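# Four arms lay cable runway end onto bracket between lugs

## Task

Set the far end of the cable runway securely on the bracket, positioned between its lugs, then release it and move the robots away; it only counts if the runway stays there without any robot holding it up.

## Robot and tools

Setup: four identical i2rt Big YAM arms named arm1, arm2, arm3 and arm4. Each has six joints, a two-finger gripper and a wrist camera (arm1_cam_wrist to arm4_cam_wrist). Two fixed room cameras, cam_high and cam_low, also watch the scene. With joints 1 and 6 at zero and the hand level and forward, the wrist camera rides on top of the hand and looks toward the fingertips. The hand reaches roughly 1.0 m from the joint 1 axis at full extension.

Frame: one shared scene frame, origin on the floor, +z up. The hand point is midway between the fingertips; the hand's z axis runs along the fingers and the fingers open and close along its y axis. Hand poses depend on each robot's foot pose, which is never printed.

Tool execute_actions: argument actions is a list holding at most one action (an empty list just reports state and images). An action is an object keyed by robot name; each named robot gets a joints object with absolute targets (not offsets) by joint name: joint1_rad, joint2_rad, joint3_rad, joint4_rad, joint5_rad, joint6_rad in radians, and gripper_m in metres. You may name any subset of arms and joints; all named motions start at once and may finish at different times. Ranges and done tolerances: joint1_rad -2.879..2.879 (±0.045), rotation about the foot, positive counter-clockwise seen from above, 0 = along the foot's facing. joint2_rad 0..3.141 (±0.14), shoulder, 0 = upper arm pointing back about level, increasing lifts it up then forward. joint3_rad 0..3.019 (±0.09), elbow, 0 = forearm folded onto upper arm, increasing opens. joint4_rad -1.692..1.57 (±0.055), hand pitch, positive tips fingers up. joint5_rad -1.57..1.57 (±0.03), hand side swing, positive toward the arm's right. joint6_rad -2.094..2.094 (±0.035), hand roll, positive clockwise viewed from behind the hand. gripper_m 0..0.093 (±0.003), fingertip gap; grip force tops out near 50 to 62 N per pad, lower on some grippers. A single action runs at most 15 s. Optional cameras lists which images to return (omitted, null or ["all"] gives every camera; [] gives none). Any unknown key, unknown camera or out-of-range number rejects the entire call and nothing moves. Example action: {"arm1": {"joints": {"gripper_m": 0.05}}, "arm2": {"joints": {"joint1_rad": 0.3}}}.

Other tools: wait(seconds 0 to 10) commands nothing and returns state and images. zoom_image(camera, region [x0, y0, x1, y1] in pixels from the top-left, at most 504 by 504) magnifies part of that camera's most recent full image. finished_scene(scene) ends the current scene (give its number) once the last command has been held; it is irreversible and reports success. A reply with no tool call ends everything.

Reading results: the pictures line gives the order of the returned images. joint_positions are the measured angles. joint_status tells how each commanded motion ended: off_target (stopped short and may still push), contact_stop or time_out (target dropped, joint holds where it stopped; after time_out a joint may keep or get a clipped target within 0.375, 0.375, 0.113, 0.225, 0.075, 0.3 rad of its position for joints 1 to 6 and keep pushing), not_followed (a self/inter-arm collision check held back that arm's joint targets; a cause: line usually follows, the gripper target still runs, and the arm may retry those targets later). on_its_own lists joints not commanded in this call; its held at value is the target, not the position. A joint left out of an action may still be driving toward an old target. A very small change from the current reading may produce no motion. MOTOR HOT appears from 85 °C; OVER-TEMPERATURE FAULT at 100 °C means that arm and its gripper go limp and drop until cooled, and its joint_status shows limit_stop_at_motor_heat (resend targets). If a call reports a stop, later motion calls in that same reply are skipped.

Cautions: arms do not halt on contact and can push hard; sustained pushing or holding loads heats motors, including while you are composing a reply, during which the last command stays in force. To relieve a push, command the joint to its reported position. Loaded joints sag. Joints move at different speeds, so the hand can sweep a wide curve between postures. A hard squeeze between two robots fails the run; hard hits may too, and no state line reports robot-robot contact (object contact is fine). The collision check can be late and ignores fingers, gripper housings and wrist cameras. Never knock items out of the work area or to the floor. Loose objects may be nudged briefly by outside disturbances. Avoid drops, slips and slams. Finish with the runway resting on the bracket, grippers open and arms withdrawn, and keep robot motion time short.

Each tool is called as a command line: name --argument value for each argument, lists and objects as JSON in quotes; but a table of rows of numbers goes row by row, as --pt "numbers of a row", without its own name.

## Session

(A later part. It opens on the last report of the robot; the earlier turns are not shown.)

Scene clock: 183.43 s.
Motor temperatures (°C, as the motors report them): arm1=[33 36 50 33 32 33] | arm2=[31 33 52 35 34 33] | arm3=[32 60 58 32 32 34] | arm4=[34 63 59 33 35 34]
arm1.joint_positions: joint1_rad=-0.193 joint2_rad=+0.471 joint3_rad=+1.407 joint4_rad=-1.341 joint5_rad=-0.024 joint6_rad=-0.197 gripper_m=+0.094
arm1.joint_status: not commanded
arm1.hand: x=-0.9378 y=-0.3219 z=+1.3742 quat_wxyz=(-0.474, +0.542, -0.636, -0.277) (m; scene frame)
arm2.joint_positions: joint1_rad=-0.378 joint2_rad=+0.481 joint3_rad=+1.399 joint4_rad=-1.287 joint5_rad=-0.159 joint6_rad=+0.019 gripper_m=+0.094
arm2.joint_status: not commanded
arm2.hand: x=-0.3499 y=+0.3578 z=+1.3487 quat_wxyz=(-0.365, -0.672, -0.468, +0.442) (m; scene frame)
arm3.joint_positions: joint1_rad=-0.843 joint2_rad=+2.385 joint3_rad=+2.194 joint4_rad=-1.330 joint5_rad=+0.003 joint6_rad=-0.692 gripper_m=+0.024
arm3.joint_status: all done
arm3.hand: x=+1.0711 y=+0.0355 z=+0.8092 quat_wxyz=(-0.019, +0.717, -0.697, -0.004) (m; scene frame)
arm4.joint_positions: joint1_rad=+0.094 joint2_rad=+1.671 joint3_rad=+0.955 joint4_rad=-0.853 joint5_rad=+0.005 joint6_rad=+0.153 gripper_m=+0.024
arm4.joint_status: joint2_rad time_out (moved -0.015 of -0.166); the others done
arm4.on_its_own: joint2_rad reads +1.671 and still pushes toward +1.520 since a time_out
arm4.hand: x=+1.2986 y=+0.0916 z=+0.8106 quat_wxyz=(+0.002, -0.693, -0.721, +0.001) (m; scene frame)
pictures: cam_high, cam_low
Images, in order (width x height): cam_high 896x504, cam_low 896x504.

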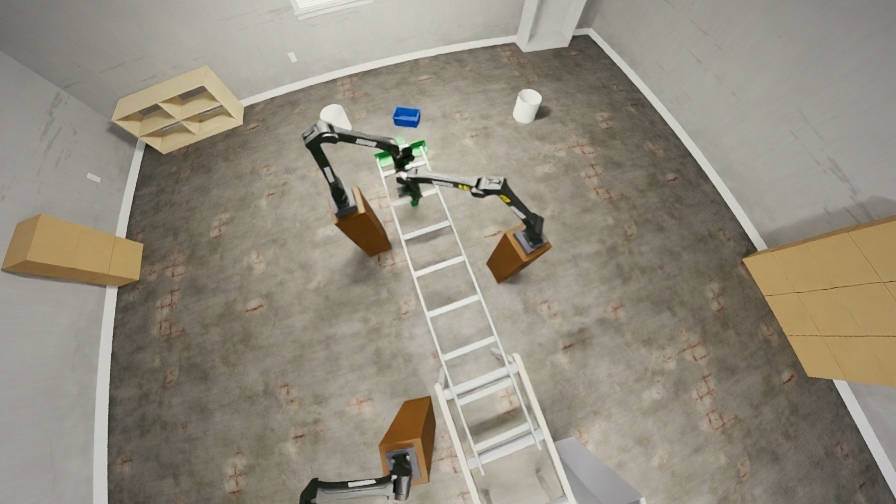

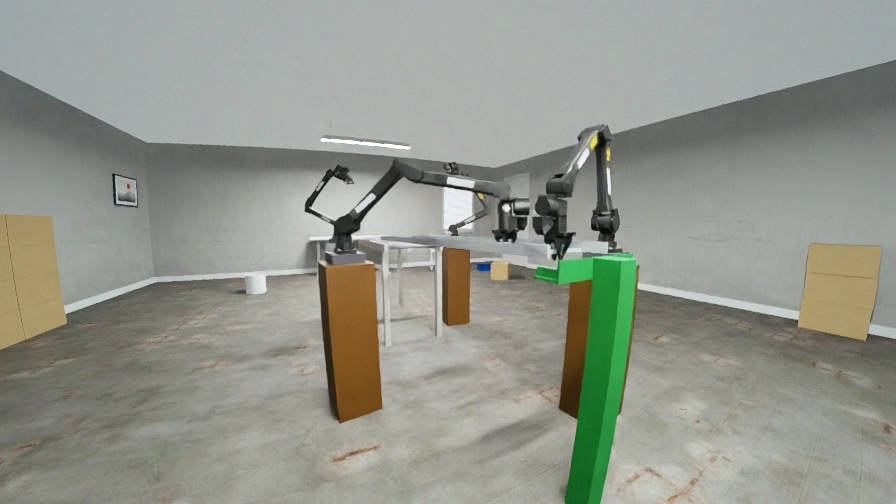

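execute_actions --actions '[{"arm4": {"joints": {"joint1_rad": 0.10, "joint2_rad": 1.56, "joint3_rad": 1.08, "joint4_rad": -0.86, "joint6_rad": 0.16}}, "arm3": {"joints": {"joint1_rad": -0.85, "joint2_rad": 2.33, "joint3_rad": 2.21, "joint4_rad": -1.366}}}]' --cameras '["cam_high", "cam_low"]'

zoom_image --camera "cam_high" --region '[340, 110, 460, 200]'

Scene clock: 217.07 s.
Motor temperatures (°C, as the motors report them): arm1=[33 36 50 33 32 33] | arm2=[31 33 52 35 34 33] | arm3=[32 63 60 32 31 33] | arm4=[34 66 64 33 35 34]
arm1.joint_positions: joint1_rad=-0.193 joint2_rad=+0.471 joint3_rad=+1.407 joint4_rad=-1.341 joint5_rad=-0.024 joint6_rad=-0.197 gripper_m=+0.094
arm1.joint_status: not commanded
arm1.hand: x=-0.9378 y=-0.3219 z=+1.3742 quat_wxyz=(-0.474, +0.542, -0.636, -0.277) (m; scene frame)
arm2.joint_positions: joint1_rad=-0.378 joint2_rad=+0.481 joint3_rad=+1.399 joint4_rad=-1.287 joint5_rad=-0.159 joint6_rad=+0.019 gripper_m=+0.094
arm2.joint_status: not commanded
arm2.hand: x=-0.3499 y=+0.3578 z=+1.3487 quat_wxyz=(-0.365, -0.672, -0.468, +0.442) (m; scene frame)
arm3.joint_positions: joint1_rad=-0.843 joint2_rad=+2.385 joint3_rad=+2.194 joint4_rad=-1.330 joint5_rad=+0.003 joint6_rad=-0.692 gripper_m=+0.024
arm3.joint_status: all done
arm3.hand: x=+1.0711 y=+0.0355 z=+0.8092 quat_wxyz=(-0.019, +0.717, -0.697, -0.004) (m; scene frame)
arm4.joint_positions: joint1_rad=+0.094 joint2_rad=+1.671 joint3_rad=+0.955 joint4_rad=-0.853 joint5_rad=+0.005 joint6_rad=+0.153 gripper_m=+0.024
arm4.joint_status: joint3_rad time_out (moved +0.000 of +0.125); the others done
arm4.on_its_own: joint3_rad reads +0.955 and still pushes toward +1.068 since a time_out
arm4.hand: x=+1.2986 y=+0.0916 z=+0.8106 quat_wxyz=(+0.002, -0.693, -0.721, +0.001) (m; scene frame)
pictures: cam_high, cam_low
Images, in order (width x height): cam_high 896x504, cam_low 896x504.

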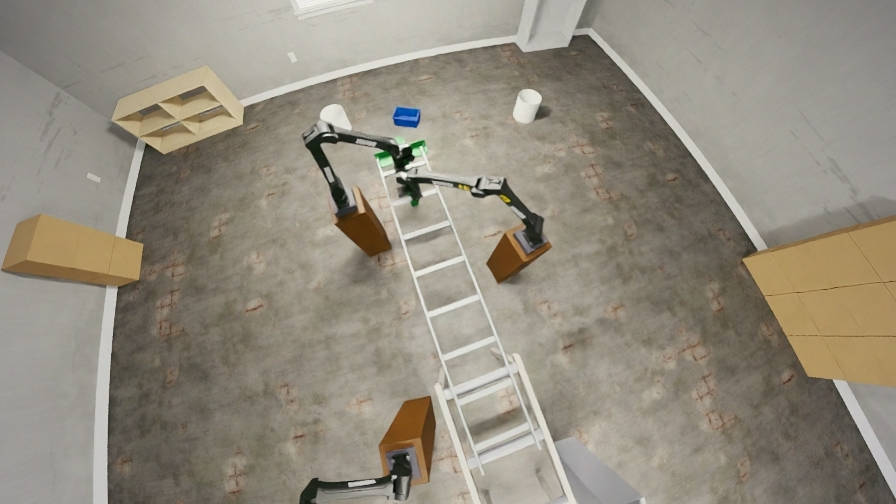

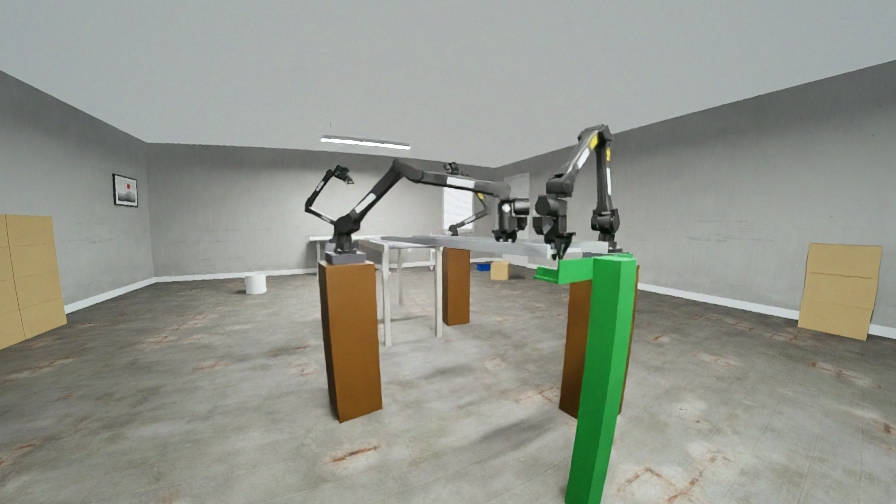

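Region (340, 110, 460, 200) of cam_high's 896x504 image, scaled by 4.200, with more detail than that image has; it fills the top 378 rows of this view, and the rest is white.

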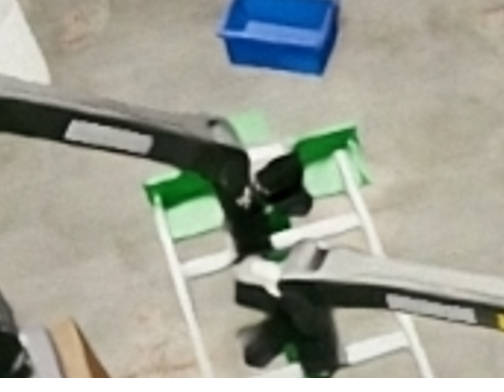

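execute_actions --actions '[{"arm4": {"joints": {"joint1_rad": 0.10, "joint2_rad": 1.72, "joint3_rad": 1.04, "joint4_rad": -0.75, "joint6_rad": 0.16}}, "arm3": {"joints": {"joint1_rad": -0.85, "joint2_rad": 2.42, "joint3_rad": 2.20, "joint4_rad": -1.33}}}]' --cameras '["cam_high", "cam_low"]'

zoom_image --camera "cam_high" --region '[340, 110, 460, 200]'

zoom_image --camera "cam_low" --region '[480, 180, 700, 330]'

Scene clock: 234.00 s.
Motor temperatures (°C, as the motors report them): arm1=[33 36 51 33 32 33] | arm2=[31 33 52 35 34 33] | arm3=[32 64 59 32 31 33] | arm4=[34 64 67 33 35 34]
arm1.joint_positions: joint1_rad=-0.193 joint2_rad=+0.471 joint3_rad=+1.407 joint4_rad=-1.341 joint5_rad=-0.024 joint6_rad=-0.197 gripper_m=+0.094
arm1.joint_status: not commanded
arm1.hand: x=-0.9378 y=-0.3219 z=+1.3742 quat_wxyz=(-0.474, +0.542, -0.636, -0.277) (m; scene frame)
arm2.joint_positions: joint1_rad=-0.378 joint2_rad=+0.481 joint3_rad=+1.399 joint4_rad=-1.287 joint5_rad=-0.159 joint6_rad=+0.019 gripper_m=+0.094
arm2.joint_status: not commanded
arm2.hand: x=-0.3499 y=+0.3578 z=+1.3487 quat_wxyz=(-0.365, -0.672, -0.468, +0.442) (m; scene frame)
arm3.joint_positions: joint1_rad=-0.849 joint2_rad=+2.412 joint3_rad=+2.194 joint4_rad=-1.329 joint5_rad=-0.004 joint6_rad=-0.693 gripper_m=+0.024
arm3.joint_status: all done
arm3.hand: x=+1.0718 y=+0.0309 z=+0.7898 quat_wxyz=(-0.005, +0.715, -0.699, -0.006) (m; scene frame)
arm4.joint_positions: joint1_rad=+0.094 joint2_rad=+1.728 joint3_rad=+0.955 joint4_rad=-0.807 joint5_rad=+0.004 joint6_rad=+0.155 gripper_m=+0.024
arm4.joint_status: joint4_rad time_out (moved +0.046 of +0.103); the others done
arm4.on_its_own: joint4_rad reads -0.807 and still pushes toward -0.750 since a time_out
arm4.hand: x=+1.2995 y=+0.0882 z=+0.7879 quat_wxyz=(+0.006, -0.693, -0.721, -0.003) (m; scene frame)
pictures: cam_high, cam_low
Images, in order (width x height): cam_high 896x504, cam_low 896x504.

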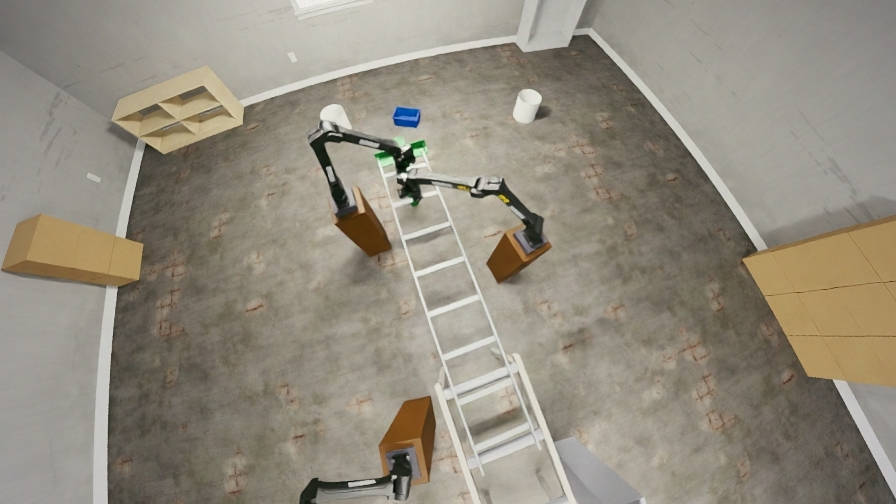

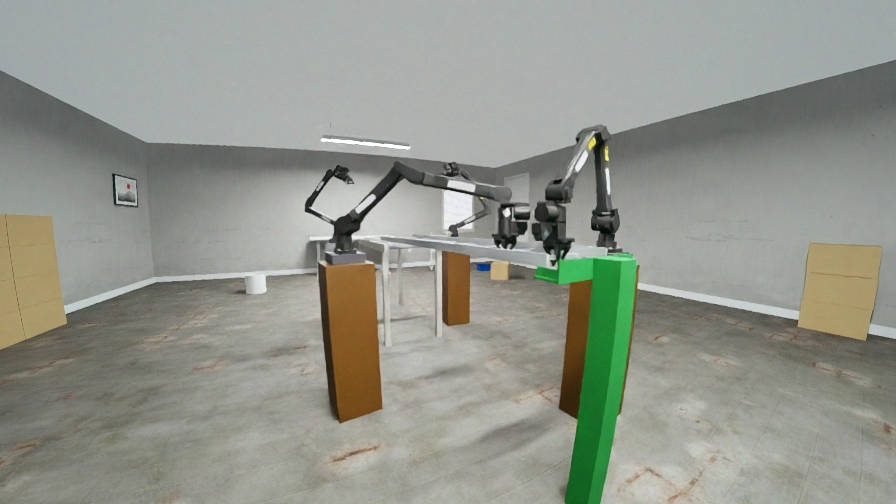

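Region (340, 110, 460, 200) of cam_high's 896x504 image, scaled by 4.200, with more detail than that image has; it fills the top 378 rows of this view, and the rest is white.

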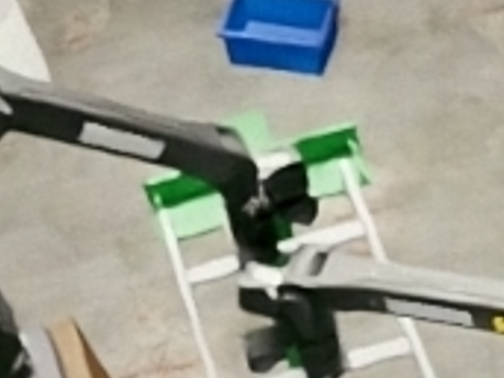

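Region (480, 180, 700, 330) of cam_low's 896x504 image, scaled by 2.291, with more detail than that image has; it fills the top 344 rows of this view, and the rest is white.

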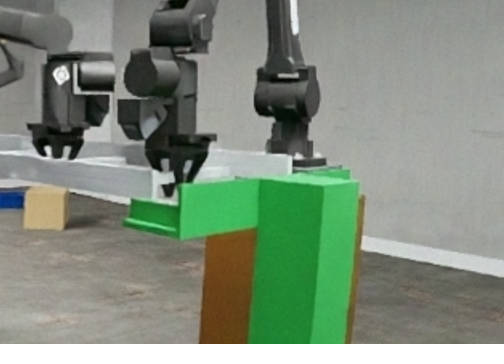

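execute_actions --actions '[{"arm4": {"joints": {"joint1_rad": 0.10, "joint2_rad": 1.81, "joint3_rad": 1.0, "joint4_rad": -0.71, "joint6_rad": 0.16}}, "arm3": {"joints": {"joint1_rad": -0.85, "joint2_rad": 2.47, "joint3_rad": 2.20, "joint4_rad": -1.29}}}]' --cameras '["cam_high", "cam_low"]'

zoom_image --camera "cam_high" --region '[340, 110, 460, 200]'

zoom_image --camera "cam_low" --region '[480, 180, 700, 330]'

Scene clock: 243.07 s.
Motor temperatures (°C, as the motors report them): arm1=[33 35 51 33 32 33] | arm2=[31 33 52 35 34 33] | arm3=[32 62 58 32 31 33] | arm4=[34 61 65 34 35 34]
arm1.joint_positions: joint1_rad=-0.193 joint2_rad=+0.471 joint3_rad=+1.407 joint4_rad=-1.341 joint5_rad=-0.024 joint6_rad=-0.197 gripper_m=+0.094
arm1.joint_status: not commanded
arm1.hand: x=-0.9378 y=-0.3219 z=+1.3742 quat_wxyz=(-0.474, +0.542, -0.636, -0.277) (m; scene frame)
arm2.joint_positions: joint1_rad=-0.378 joint2_rad=+0.481 joint3_rad=+1.399 joint4_rad=-1.287 joint5_rad=-0.159 joint6_rad=+0.019 gripper_m=+0.094
arm2.joint_status: not commanded
arm2.hand: x=-0.3499 y=+0.3578 z=+1.3487 quat_wxyz=(-0.365, -0.672, -0.468, +0.442) (m; scene frame)
arm3.joint_positions: joint1_rad=-0.849 joint2_rad=+2.417 joint3_rad=+2.194 joint4_rad=-1.327 joint5_rad=-0.006 joint6_rad=-0.693 gripper_m=+0.024
arm3.joint_status: all done
arm3.hand: x=+1.0714 y=+0.0309 z=+0.7863 quat_wxyz=(-0.004, +0.715, -0.699, -0.007) (m; scene frame)
arm4.joint_positions: joint1_rad=+0.094 joint2_rad=+1.739 joint3_rad=+0.955 joint4_rad=-0.807 joint5_rad=+0.004 joint6_rad=+0.155 gripper_m=+0.024
arm4.joint_status: joint4_rad time_out (moved +0.000 of +0.097); the others done
arm4.on_its_own: joint4_rad reads -0.807 and still pushes toward -0.710 since a time_out
arm4.hand: x=+1.2992 y=+0.0898 z=+0.7836 quat_wxyz=(+0.011, -0.693, -0.721, -0.006) (m; scene frame)
pictures: cam_high, cam_low
Images, in order (width x height): cam_high 896x504, cam_low 896x504.

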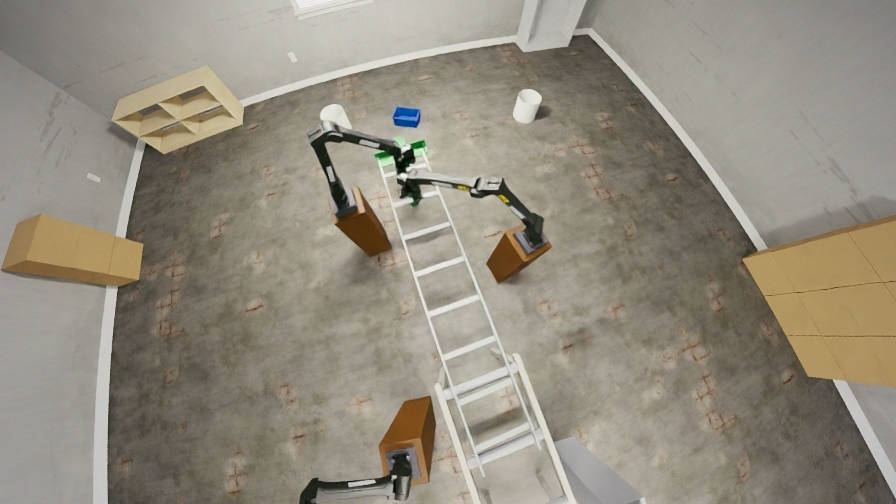

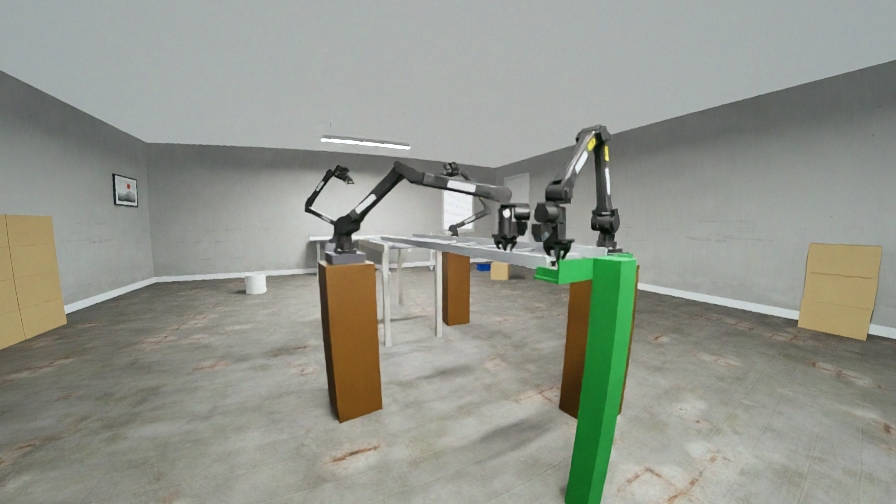

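Region (340, 110, 460, 200) of cam_high's 896x504 image, scaled by 4.200, with more detail than that image has; it fills the top 378 rows of this view, and the rest is white.

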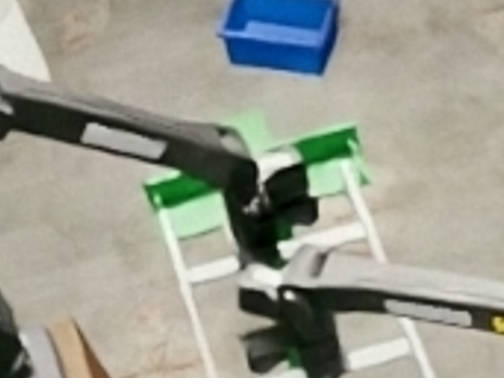

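Region (480, 180, 700, 330) of cam_low's 896x504 image, scaled by 2.291, with more detail than that image has; it fills the top 344 rows of this view, and the rest is white.

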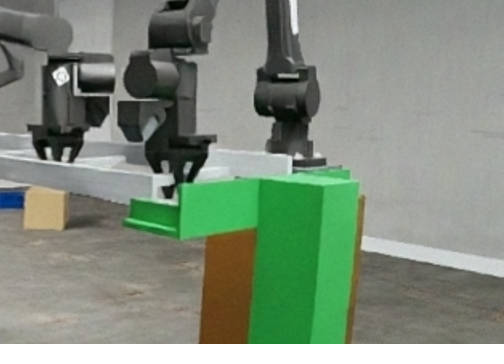

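execute_actions --actions '[{"arm4": {"joints": {"joint1_rad": 0.10, "joint2_rad": 1.90, "joint3_rad": 1.0, "joint4_rad": -0.70, "joint6_rad": 0.16}}, "arm3": {"joints": {"joint1_rad": -0.85, "joint2_rad": 2.54, "joint3_rad": 2.20, "joint4_rad": -1.27}}}]' --cameras '["cam_high", "cam_low"]'

zoom_image --camera "cam_low" --region '[480, 180, 700, 330]'

Scene clock: 257.47 s.
Motor temperatures (°C, as the motors report them): arm1=[33 35 51 33 32 33] | arm2=[31 33 52 35 34 33] | arm3=[32 59 57 32 31 33] | arm4=[34 57 61 34 35 34]
arm1.joint_positions: joint1_rad=-0.193 joint2_rad=+0.471 joint3_rad=+1.407 joint4_rad=-1.341 joint5_rad=-0.024 joint6_rad=-0.197 gripper_m=+0.094
arm1.joint_status: not commanded
arm1.hand: x=-0.9378 y=-0.3219 z=+1.3742 quat_wxyz=(-0.474, +0.542, -0.636, -0.277) (m; scene frame)
arm2.joint_positions: joint1_rad=-0.378 joint2_rad=+0.481 joint3_rad=+1.399 joint4_rad=-1.287 joint5_rad=-0.159 joint6_rad=+0.019 gripper_m=+0.094
arm2.joint_status: not commanded
arm2.hand: x=-0.3499 y=+0.3578 z=+1.3487 quat_wxyz=(-0.365, -0.672, -0.468, +0.442) (m; scene frame)
arm3.joint_positions: joint1_rad=-0.849 joint2_rad=+2.426 joint3_rad=+2.194 joint4_rad=-1.324 joint5_rad=-0.004 joint6_rad=-0.693 gripper_m=+0.024
arm3.joint_status: all done
arm3.hand: x=+1.0712 y=+0.0303 z=+0.7798 quat_wxyz=(+0.000, +0.715, -0.699, -0.006) (m; scene frame)
arm4.joint_positions: joint1_rad=+0.094 joint2_rad=+1.758 joint3_rad=+0.960 joint4_rad=-0.807 joint5_rad=+0.004 joint6_rad=+0.155 gripper_m=+0.024
arm4.joint_status: joint2_rad time_out (moved +0.019 of +0.161); joint4_rad time_out (moved +0.000 of +0.107); the others done
arm4.on_its_own: joint2_rad reads +1.758 and still pushes toward +1.900 since a time_out; joint4_rad reads -0.807 and still pushes toward -0.700 since a time_out
arm4.hand: x=+1.2991 y=+0.0902 z=+0.7775 quat_wxyz=(+0.016, -0.693, -0.720, -0.010) (m; scene frame)
pictures: cam_high, cam_low
Images, in order (width x height): cam_high 896x504, cam_low 896x504.

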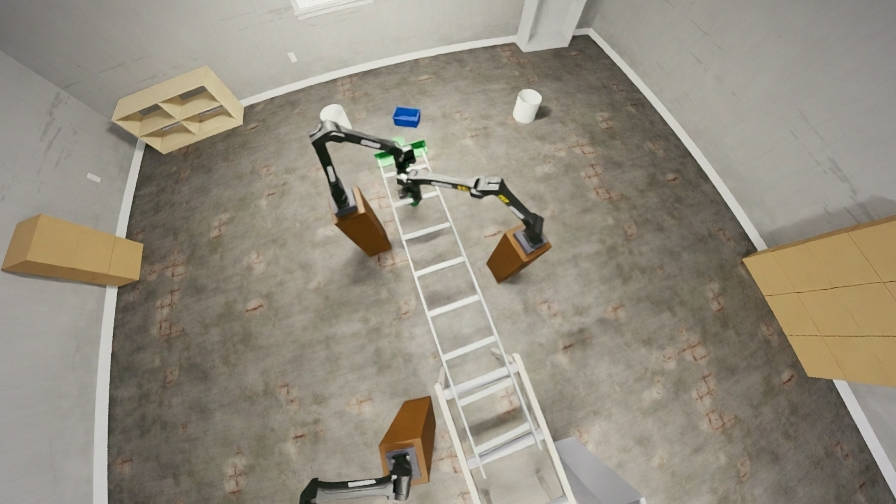

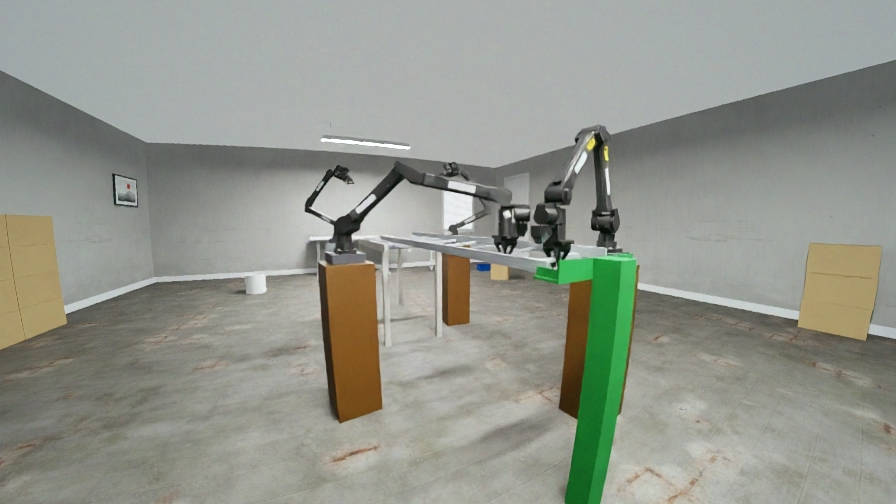

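Region (480, 180, 700, 330) of cam_low's 896x504 image, scaled by 2.291, with more detail than that image has; it fills the top 344 rows of this view, and the rest is white.

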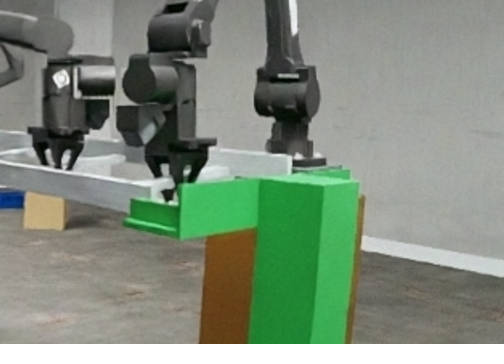

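execute_actions --actions '[{"arm4": {"joints": {"joint1_rad": 0.10, "joint2_rad": 1.72, "joint3_rad": 1.06, "joint4_rad": -0.80, "joint6_rad": 0.16}}, "arm3": {"joints": {"joint1_rad": -0.87, "joint2_rad": 2.40, "joint3_rad": 2.18, "joint4_rad": -1.33}}}]' --cameras '["cam_high", "cam_low"]'

zoom_image --camera "cam_low" --region '[480, 180, 700, 330]'

zoom_image --camera "cam_high" --region '[340, 110, 460, 200]'

Scene clock: 273.70 s.
Motor temperatures (°C, as the motors report them): arm1=[33 35 51 33 32 33] | arm2=[31 33 52 35 34 33] | arm3=[32 57 57 32 31 33] | arm4=[34 54 59 35 35 34]
arm1.joint_positions: joint1_rad=-0.193 joint2_rad=+0.471 joint3_rad=+1.407 joint4_rad=-1.341 joint5_rad=-0.024 joint6_rad=-0.197 gripper_m=+0.094
arm1.joint_status: not commanded
arm1.hand: x=-0.9378 y=-0.3219 z=+1.3742 quat_wxyz=(-0.474, +0.542, -0.636, -0.277) (m; scene frame)
arm2.joint_positions: joint1_rad=-0.378 joint2_rad=+0.481 joint3_rad=+1.399 joint4_rad=-1.287 joint5_rad=-0.159 joint6_rad=+0.019 gripper_m=+0.094
arm2.joint_status: not commanded
arm2.hand: x=-0.3499 y=+0.3578 z=+1.3487 quat_wxyz=(-0.365, -0.672, -0.468, +0.442) (m; scene frame)
arm3.joint_positions: joint1_rad=-0.850 joint2_rad=+2.412 joint3_rad=+2.190 joint4_rad=-1.324 joint5_rad=-0.003 joint6_rad=-0.694 gripper_m=+0.024
arm3.joint_status: all done
arm3.hand: x=+1.0723 y=+0.0304 z=+0.7882 quat_wxyz=(-0.006, +0.715, -0.699, -0.006) (m; scene frame)
arm4.joint_positions: joint1_rad=+0.094 joint2_rad=+1.743 joint3_rad=+0.968 joint4_rad=-0.825 joint5_rad=+0.004 joint6_rad=+0.155 gripper_m=+0.024
arm4.joint_status: joint3_rad time_out (moved +0.008 of +0.100); the others done
arm4.on_its_own: joint3_rad reads +0.968 and still pushes toward +1.060 since a time_out
arm4.hand: x=+1.2995 y=+0.0883 z=+0.7854 quat_wxyz=(+0.014, -0.693, -0.720, -0.009) (m; scene frame)
pictures: cam_high, cam_low
Images, in order (width x height): cam_high 896x504, cam_low 896x504.

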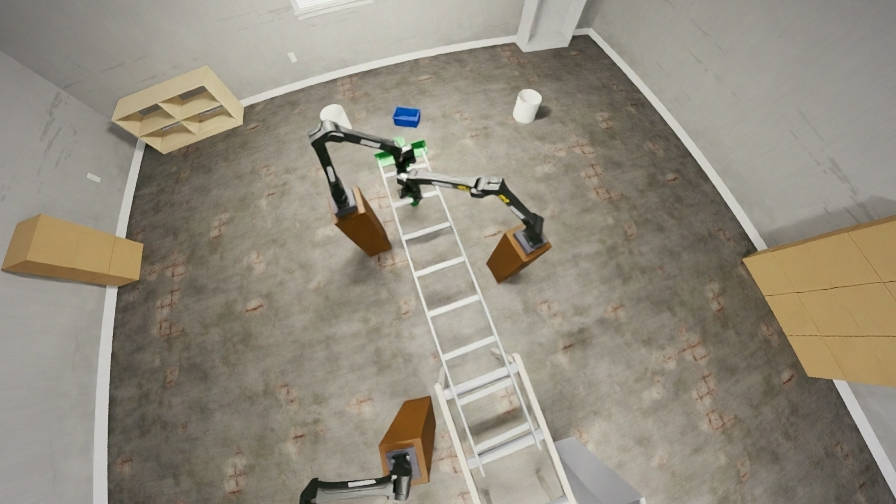

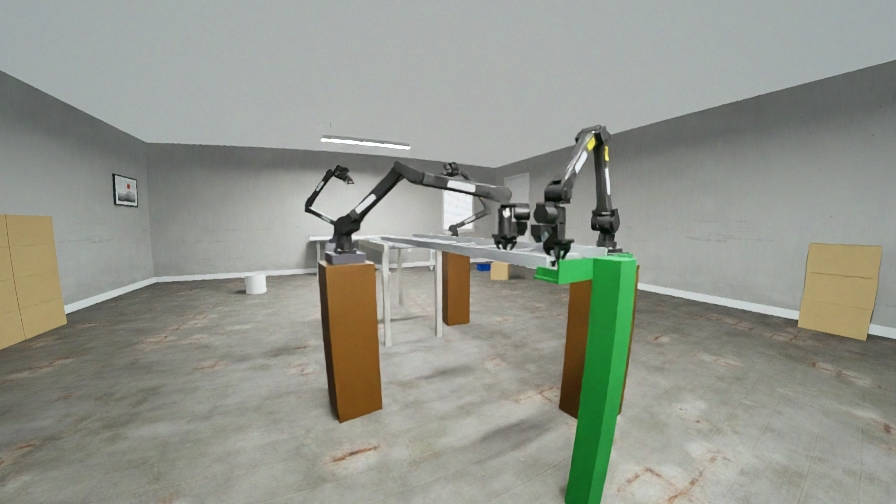

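Region (480, 180, 700, 330) of cam_low's 896x504 image, scaled by 2.291, with more detail than that image has; it fills the top 344 rows of this view, and the rest is white.

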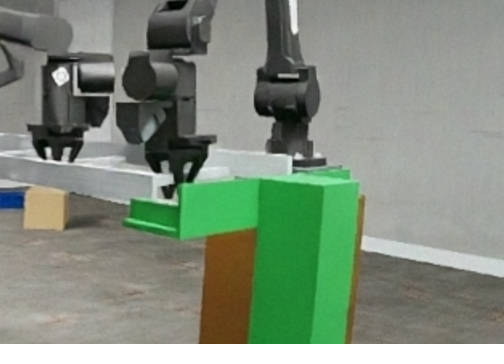

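Region (340, 110, 460, 200) of cam_high's 896x504 image, scaled by 4.200, with more detail than that image has; it fills the top 378 rows of this view, and the rest is white.

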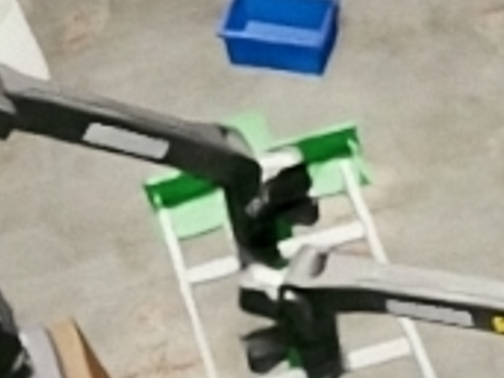

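execute_actions --actions '[{"arm4": {"joints": {"joint1_rad": 0.10, "joint2_rad": 1.77, "joint3_rad": 1.08, "joint4_rad": -0.79, "joint6_rad": 0.16}}, "arm3": {"joints": {"joint1_rad": -0.88, "joint2_rad": 2.33, "joint3_rad": 2.10, "joint4_rad": -1.30, "joint6_rad": -0.71}}}]' --cameras '["cam_high", "cam_low"]'

zoom_image --camera "cam_low" --region '[480, 180, 700, 330]'

zoom_image --camera "cam_high" --region '[340, 110, 460, 200]'

Scene clock: 295.87 s.
Motor temperatures (°C, as the motors report them): arm1=[33 35 51 33 32 33] | arm2=[31 33 52 35 34 33] | arm3=[32 61 56 32 31 33] | arm4=[34 55 64 34 34 34]
arm1.joint_positions: joint1_rad=-0.193 joint2_rad=+0.471 joint3_rad=+1.407 joint4_rad=-1.341 joint5_rad=-0.024 joint6_rad=-0.197 gripper_m=+0.094
arm1.joint_status: not commanded
arm1.hand: x=-0.9378 y=-0.3219 z=+1.3742 quat_wxyz=(-0.474, +0.542, -0.636, -0.277) (m; scene frame)
arm2.joint_positions: joint1_rad=-0.378 joint2_rad=+0.481 joint3_rad=+1.399 joint4_rad=-1.287 joint5_rad=-0.159 joint6_rad=+0.019 gripper_m=+0.094
arm2.joint_status: not commanded
arm2.hand: x=-0.3499 y=+0.3578 z=+1.3487 quat_wxyz=(-0.365, -0.672, -0.468, +0.442) (m; scene frame)
arm3.joint_positions: joint1_rad=-0.863 joint2_rad=+2.385 joint3_rad=+2.098 joint4_rad=-1.274 joint5_rad=-0.007 joint6_rad=-0.696 gripper_m=+0.024
arm3.joint_status: all done
arm3.hand: x=+1.0692 y=+0.0129 z=+0.7735 quat_wxyz=(+0.002, +0.712, -0.703, -0.007) (m; scene frame)
arm4.joint_positions: joint1_rad=+0.085 joint2_rad=+1.816 joint3_rad=+1.010 joint4_rad=-0.786 joint5_rad=+0.013 joint6_rad=+0.159 gripper_m=+0.024
arm4.joint_status: all done
arm4.hand: x=+1.2978 y=+0.0683 z=+0.7664 quat_wxyz=(+0.014, -0.698, -0.716, -0.003) (m; scene frame)
pictures: cam_high, cam_low
Images, in order (width x height): cam_high 896x504, cam_low 896x504.

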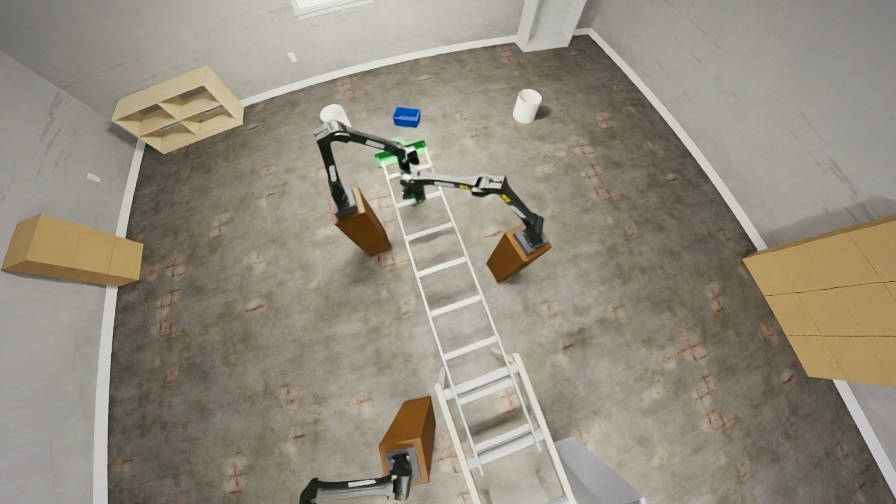

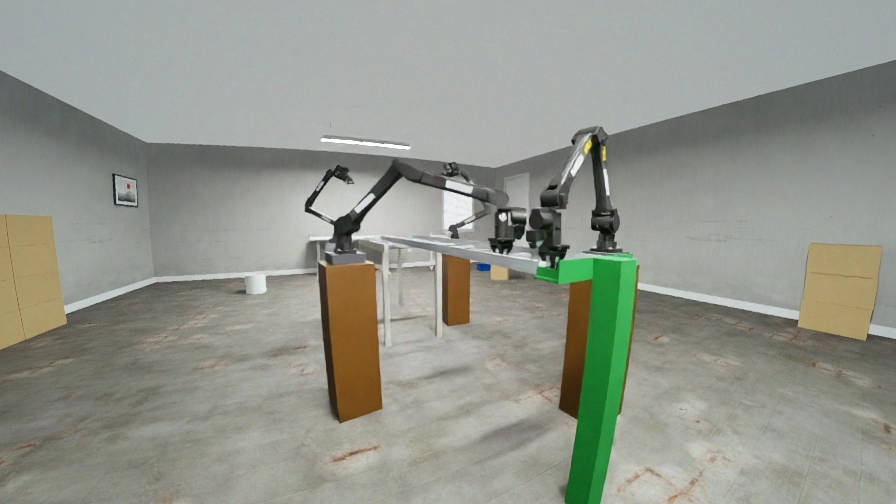

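Region (480, 180, 700, 330) of cam_low's 896x504 image, scaled by 2.291, with more detail than that image has; it fills the top 344 rows of this view, and the rest is white.

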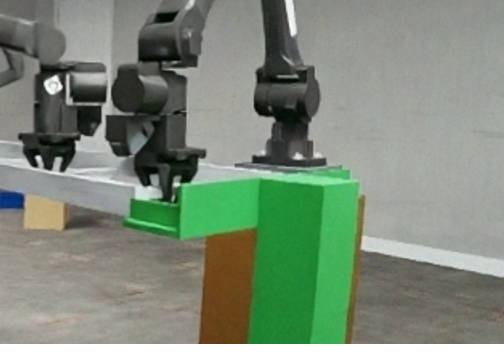

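Region (340, 110, 460, 200) of cam_high's 896x504 image, scaled by 4.200, with more detail than that image has; it fills the top 378 rows of this view, and the rest is white.

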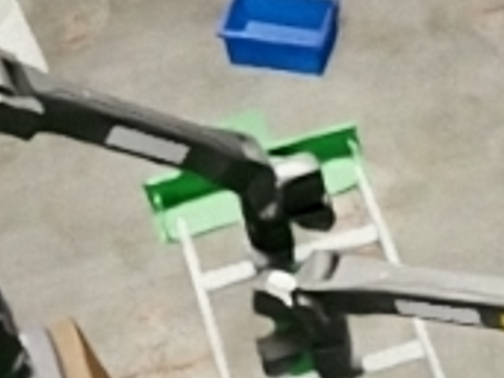

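execute_actions --actions '[{"arm4": {"joints": {"joint1_rad": 0.09, "joint2_rad": 1.72, "joint3_rad": 0.965, "joint4_rad": -0.77, "joint5_rad": 0.0, "joint6_rad": 0.16}}, "arm3": {"joints": {"joint1_rad": -0.845, "joint2_rad": 2.40, "joint3_rad": 2.17, "joint4_rad": -1.29, "joint6_rad": -0.70}}}]' --cameras '["cam_high", "cam_low"]'

zoom_image --camera "cam_high" --region '[340, 110, 460, 200]'

Scene clock: 317.00 s.
Motor temperatures (°C, as the motors report them): arm1=[33 35 51 33 32 33] | arm2=[31 32 52 35 34 33] | arm3=[32 64 56 32 31 33] | arm4=[34 57 62 34 35 34]
arm1.joint_positions: joint1_rad=-0.193 joint2_rad=+0.471 joint3_rad=+1.407 joint4_rad=-1.341 joint5_rad=-0.024 joint6_rad=-0.197 gripper_m=+0.094
arm1.joint_status: not commanded
arm1.hand: x=-0.9378 y=-0.3219 z=+1.3742 quat_wxyz=(-0.474, +0.542, -0.636, -0.277) (m; scene frame)
arm2.joint_positions: joint1_rad=-0.378 joint2_rad=+0.481 joint3_rad=+1.399 joint4_rad=-1.287 joint5_rad=-0.159 joint6_rad=+0.019 gripper_m=+0.094
arm2.joint_status: not commanded
arm2.hand: x=-0.3499 y=+0.3578 z=+1.3487 quat_wxyz=(-0.365, -0.672, -0.468, +0.442) (m; scene frame)
arm3.joint_positions: joint1_rad=-0.856 joint2_rad=+2.397 joint3_rad=+2.118 joint4_rad=-1.277 joint5_rad=-0.004 joint6_rad=-0.695 gripper_m=+0.024
arm3.joint_status: all done
arm3.hand: x=+1.0685 y=+0.0194 z=+0.7725 quat_wxyz=(-0.001, +0.714, -0.700, -0.006) (m; scene frame)
arm4.joint_positions: joint1_rad=+0.085 joint2_rad=+1.796 joint3_rad=+0.976 joint4_rad=-0.763 joint5_rad=+0.009 joint6_rad=+0.155 gripper_m=+0.024
arm4.joint_status: all done
arm4.hand: x=+1.2968 y=+0.0768 z=+0.7657 quat_wxyz=(+0.009, -0.697, -0.717, -0.002) (m; scene frame)
pictures: cam_high, cam_low
Images, in order (width x height): cam_high 896x504, cam_low 896x504.

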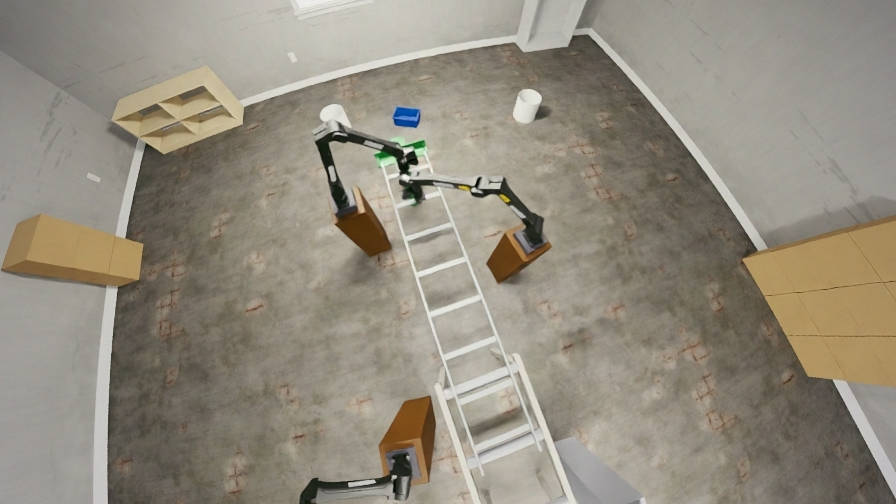

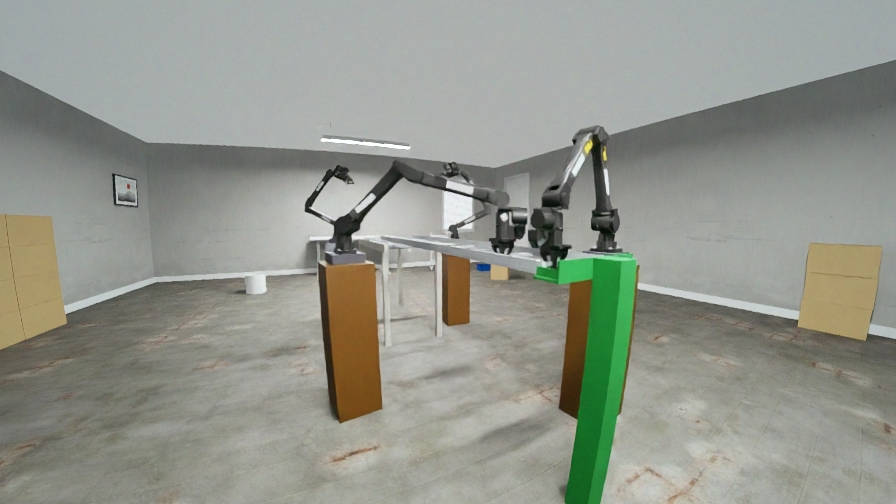

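Region (340, 110, 460, 200) of cam_high's 896x504 image, scaled by 4.200, with more detail than that image has; it fills the top 378 rows of this view, and the rest is white.

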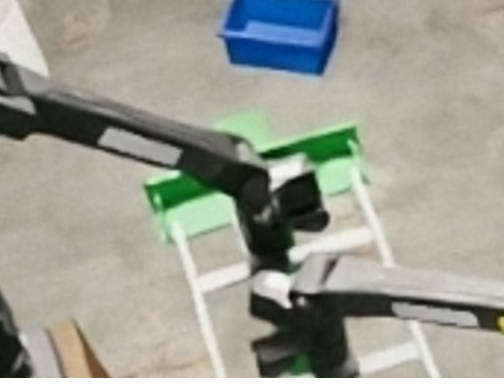

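execute_actions --actions '[{"arm4": {"joints": {"joint1_rad": 0.20, "joint2_rad": 1.75, "joint3_rad": 1.05, "joint4_rad": -0.76, "joint5_rad": 0.0, "joint6_rad": 0.26}}, "arm3": {"joints": {"joint1_rad": -0.905, "joint2_rad": 2.47, "joint3_rad": 2.31, "joint4_rad": -1.35, "joint6_rad": -0.75}}}]' --cameras '["cam_high", "cam_low"]'

zoom_image --camera "cam_high" --region '[340, 110, 460, 200]'

zoom_image --camera "cam_low" --region '[480, 180, 700, 330]'

Scene clock: 339.77 s.
Motor temperatures (°C, as the motors report them): arm1=[33 35 51 33 32 33] | arm2=[31 32 52 35 34 33] | arm3=[32 62 62 32 31 33] | arm4=[34 59 56 33 35 34]
arm1.joint_positions: joint1_rad=-0.193 joint2_rad=+0.471 joint3_rad=+1.407 joint4_rad=-1.341 joint5_rad=-0.024 joint6_rad=-0.197 gripper_m=+0.094
arm1.joint_status: not commanded
arm1.hand: x=-0.9378 y=-0.3219 z=+1.3742 quat_wxyz=(-0.474, +0.542, -0.636, -0.277) (m; scene frame)
arm2.joint_positions: joint1_rad=-0.378 joint2_rad=+0.481 joint3_rad=+1.399 joint4_rad=-1.287 joint5_rad=-0.159 joint6_rad=+0.019 gripper_m=+0.094
arm2.joint_status: not commanded
arm2.hand: x=-0.3499 y=+0.3578 z=+1.3487 quat_wxyz=(-0.365, -0.672, -0.468, +0.442) (m; scene frame)
arm3.joint_positions: joint1_rad=-0.893 joint2_rad=+2.476 joint3_rad=+2.271 joint4_rad=-1.327 joint5_rad=-0.006 joint6_rad=-0.735 gripper_m=+0.024
arm3.joint_status: all done
arm3.hand: x=+1.1067 y=+0.0236 z=+0.7729 quat_wxyz=(-0.012, +0.715, -0.699, -0.007) (m; scene frame)
arm4.joint_positions: joint1_rad=+0.174 joint2_rad=+1.798 joint3_rad=+0.983 joint4_rad=-0.759 joint5_rad=+0.015 joint6_rad=+0.240 gripper_m=+0.024
arm4.joint_status: all done
arm4.hand: x=+1.3344 y=+0.0813 z=+0.7666 quat_wxyz=(+0.007, -0.695, -0.719, +0.003) (m; scene frame)
pictures: cam_high, cam_low
Images, in order (width x height): cam_high 896x504, cam_low 896x504.

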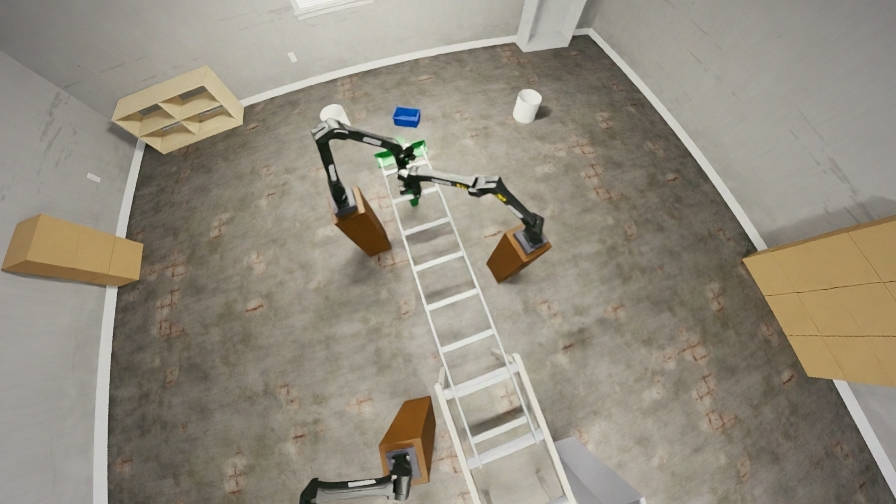

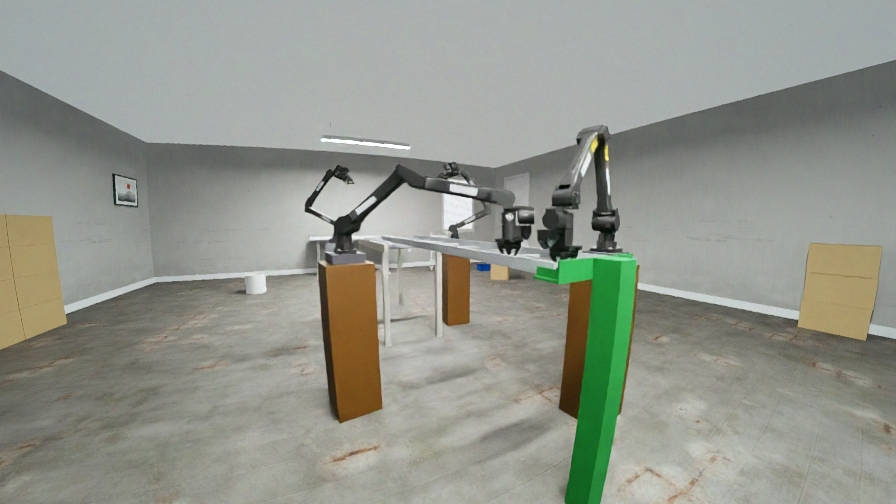

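Region (340, 110, 460, 200) of cam_high's 896x504 image, scaled by 4.200, with more detail than that image has; it fills the top 378 rows of this view, and the rest is white.

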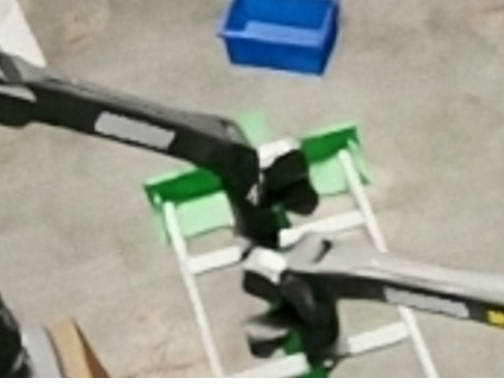

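Region (480, 180, 700, 330) of cam_low's 896x504 image, scaled by 2.291, with more detail than that image has; it fills the top 344 rows of this view, and the rest is white.

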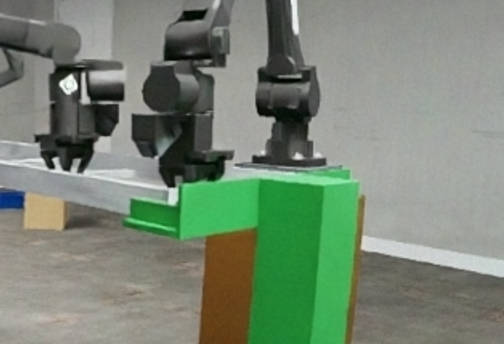

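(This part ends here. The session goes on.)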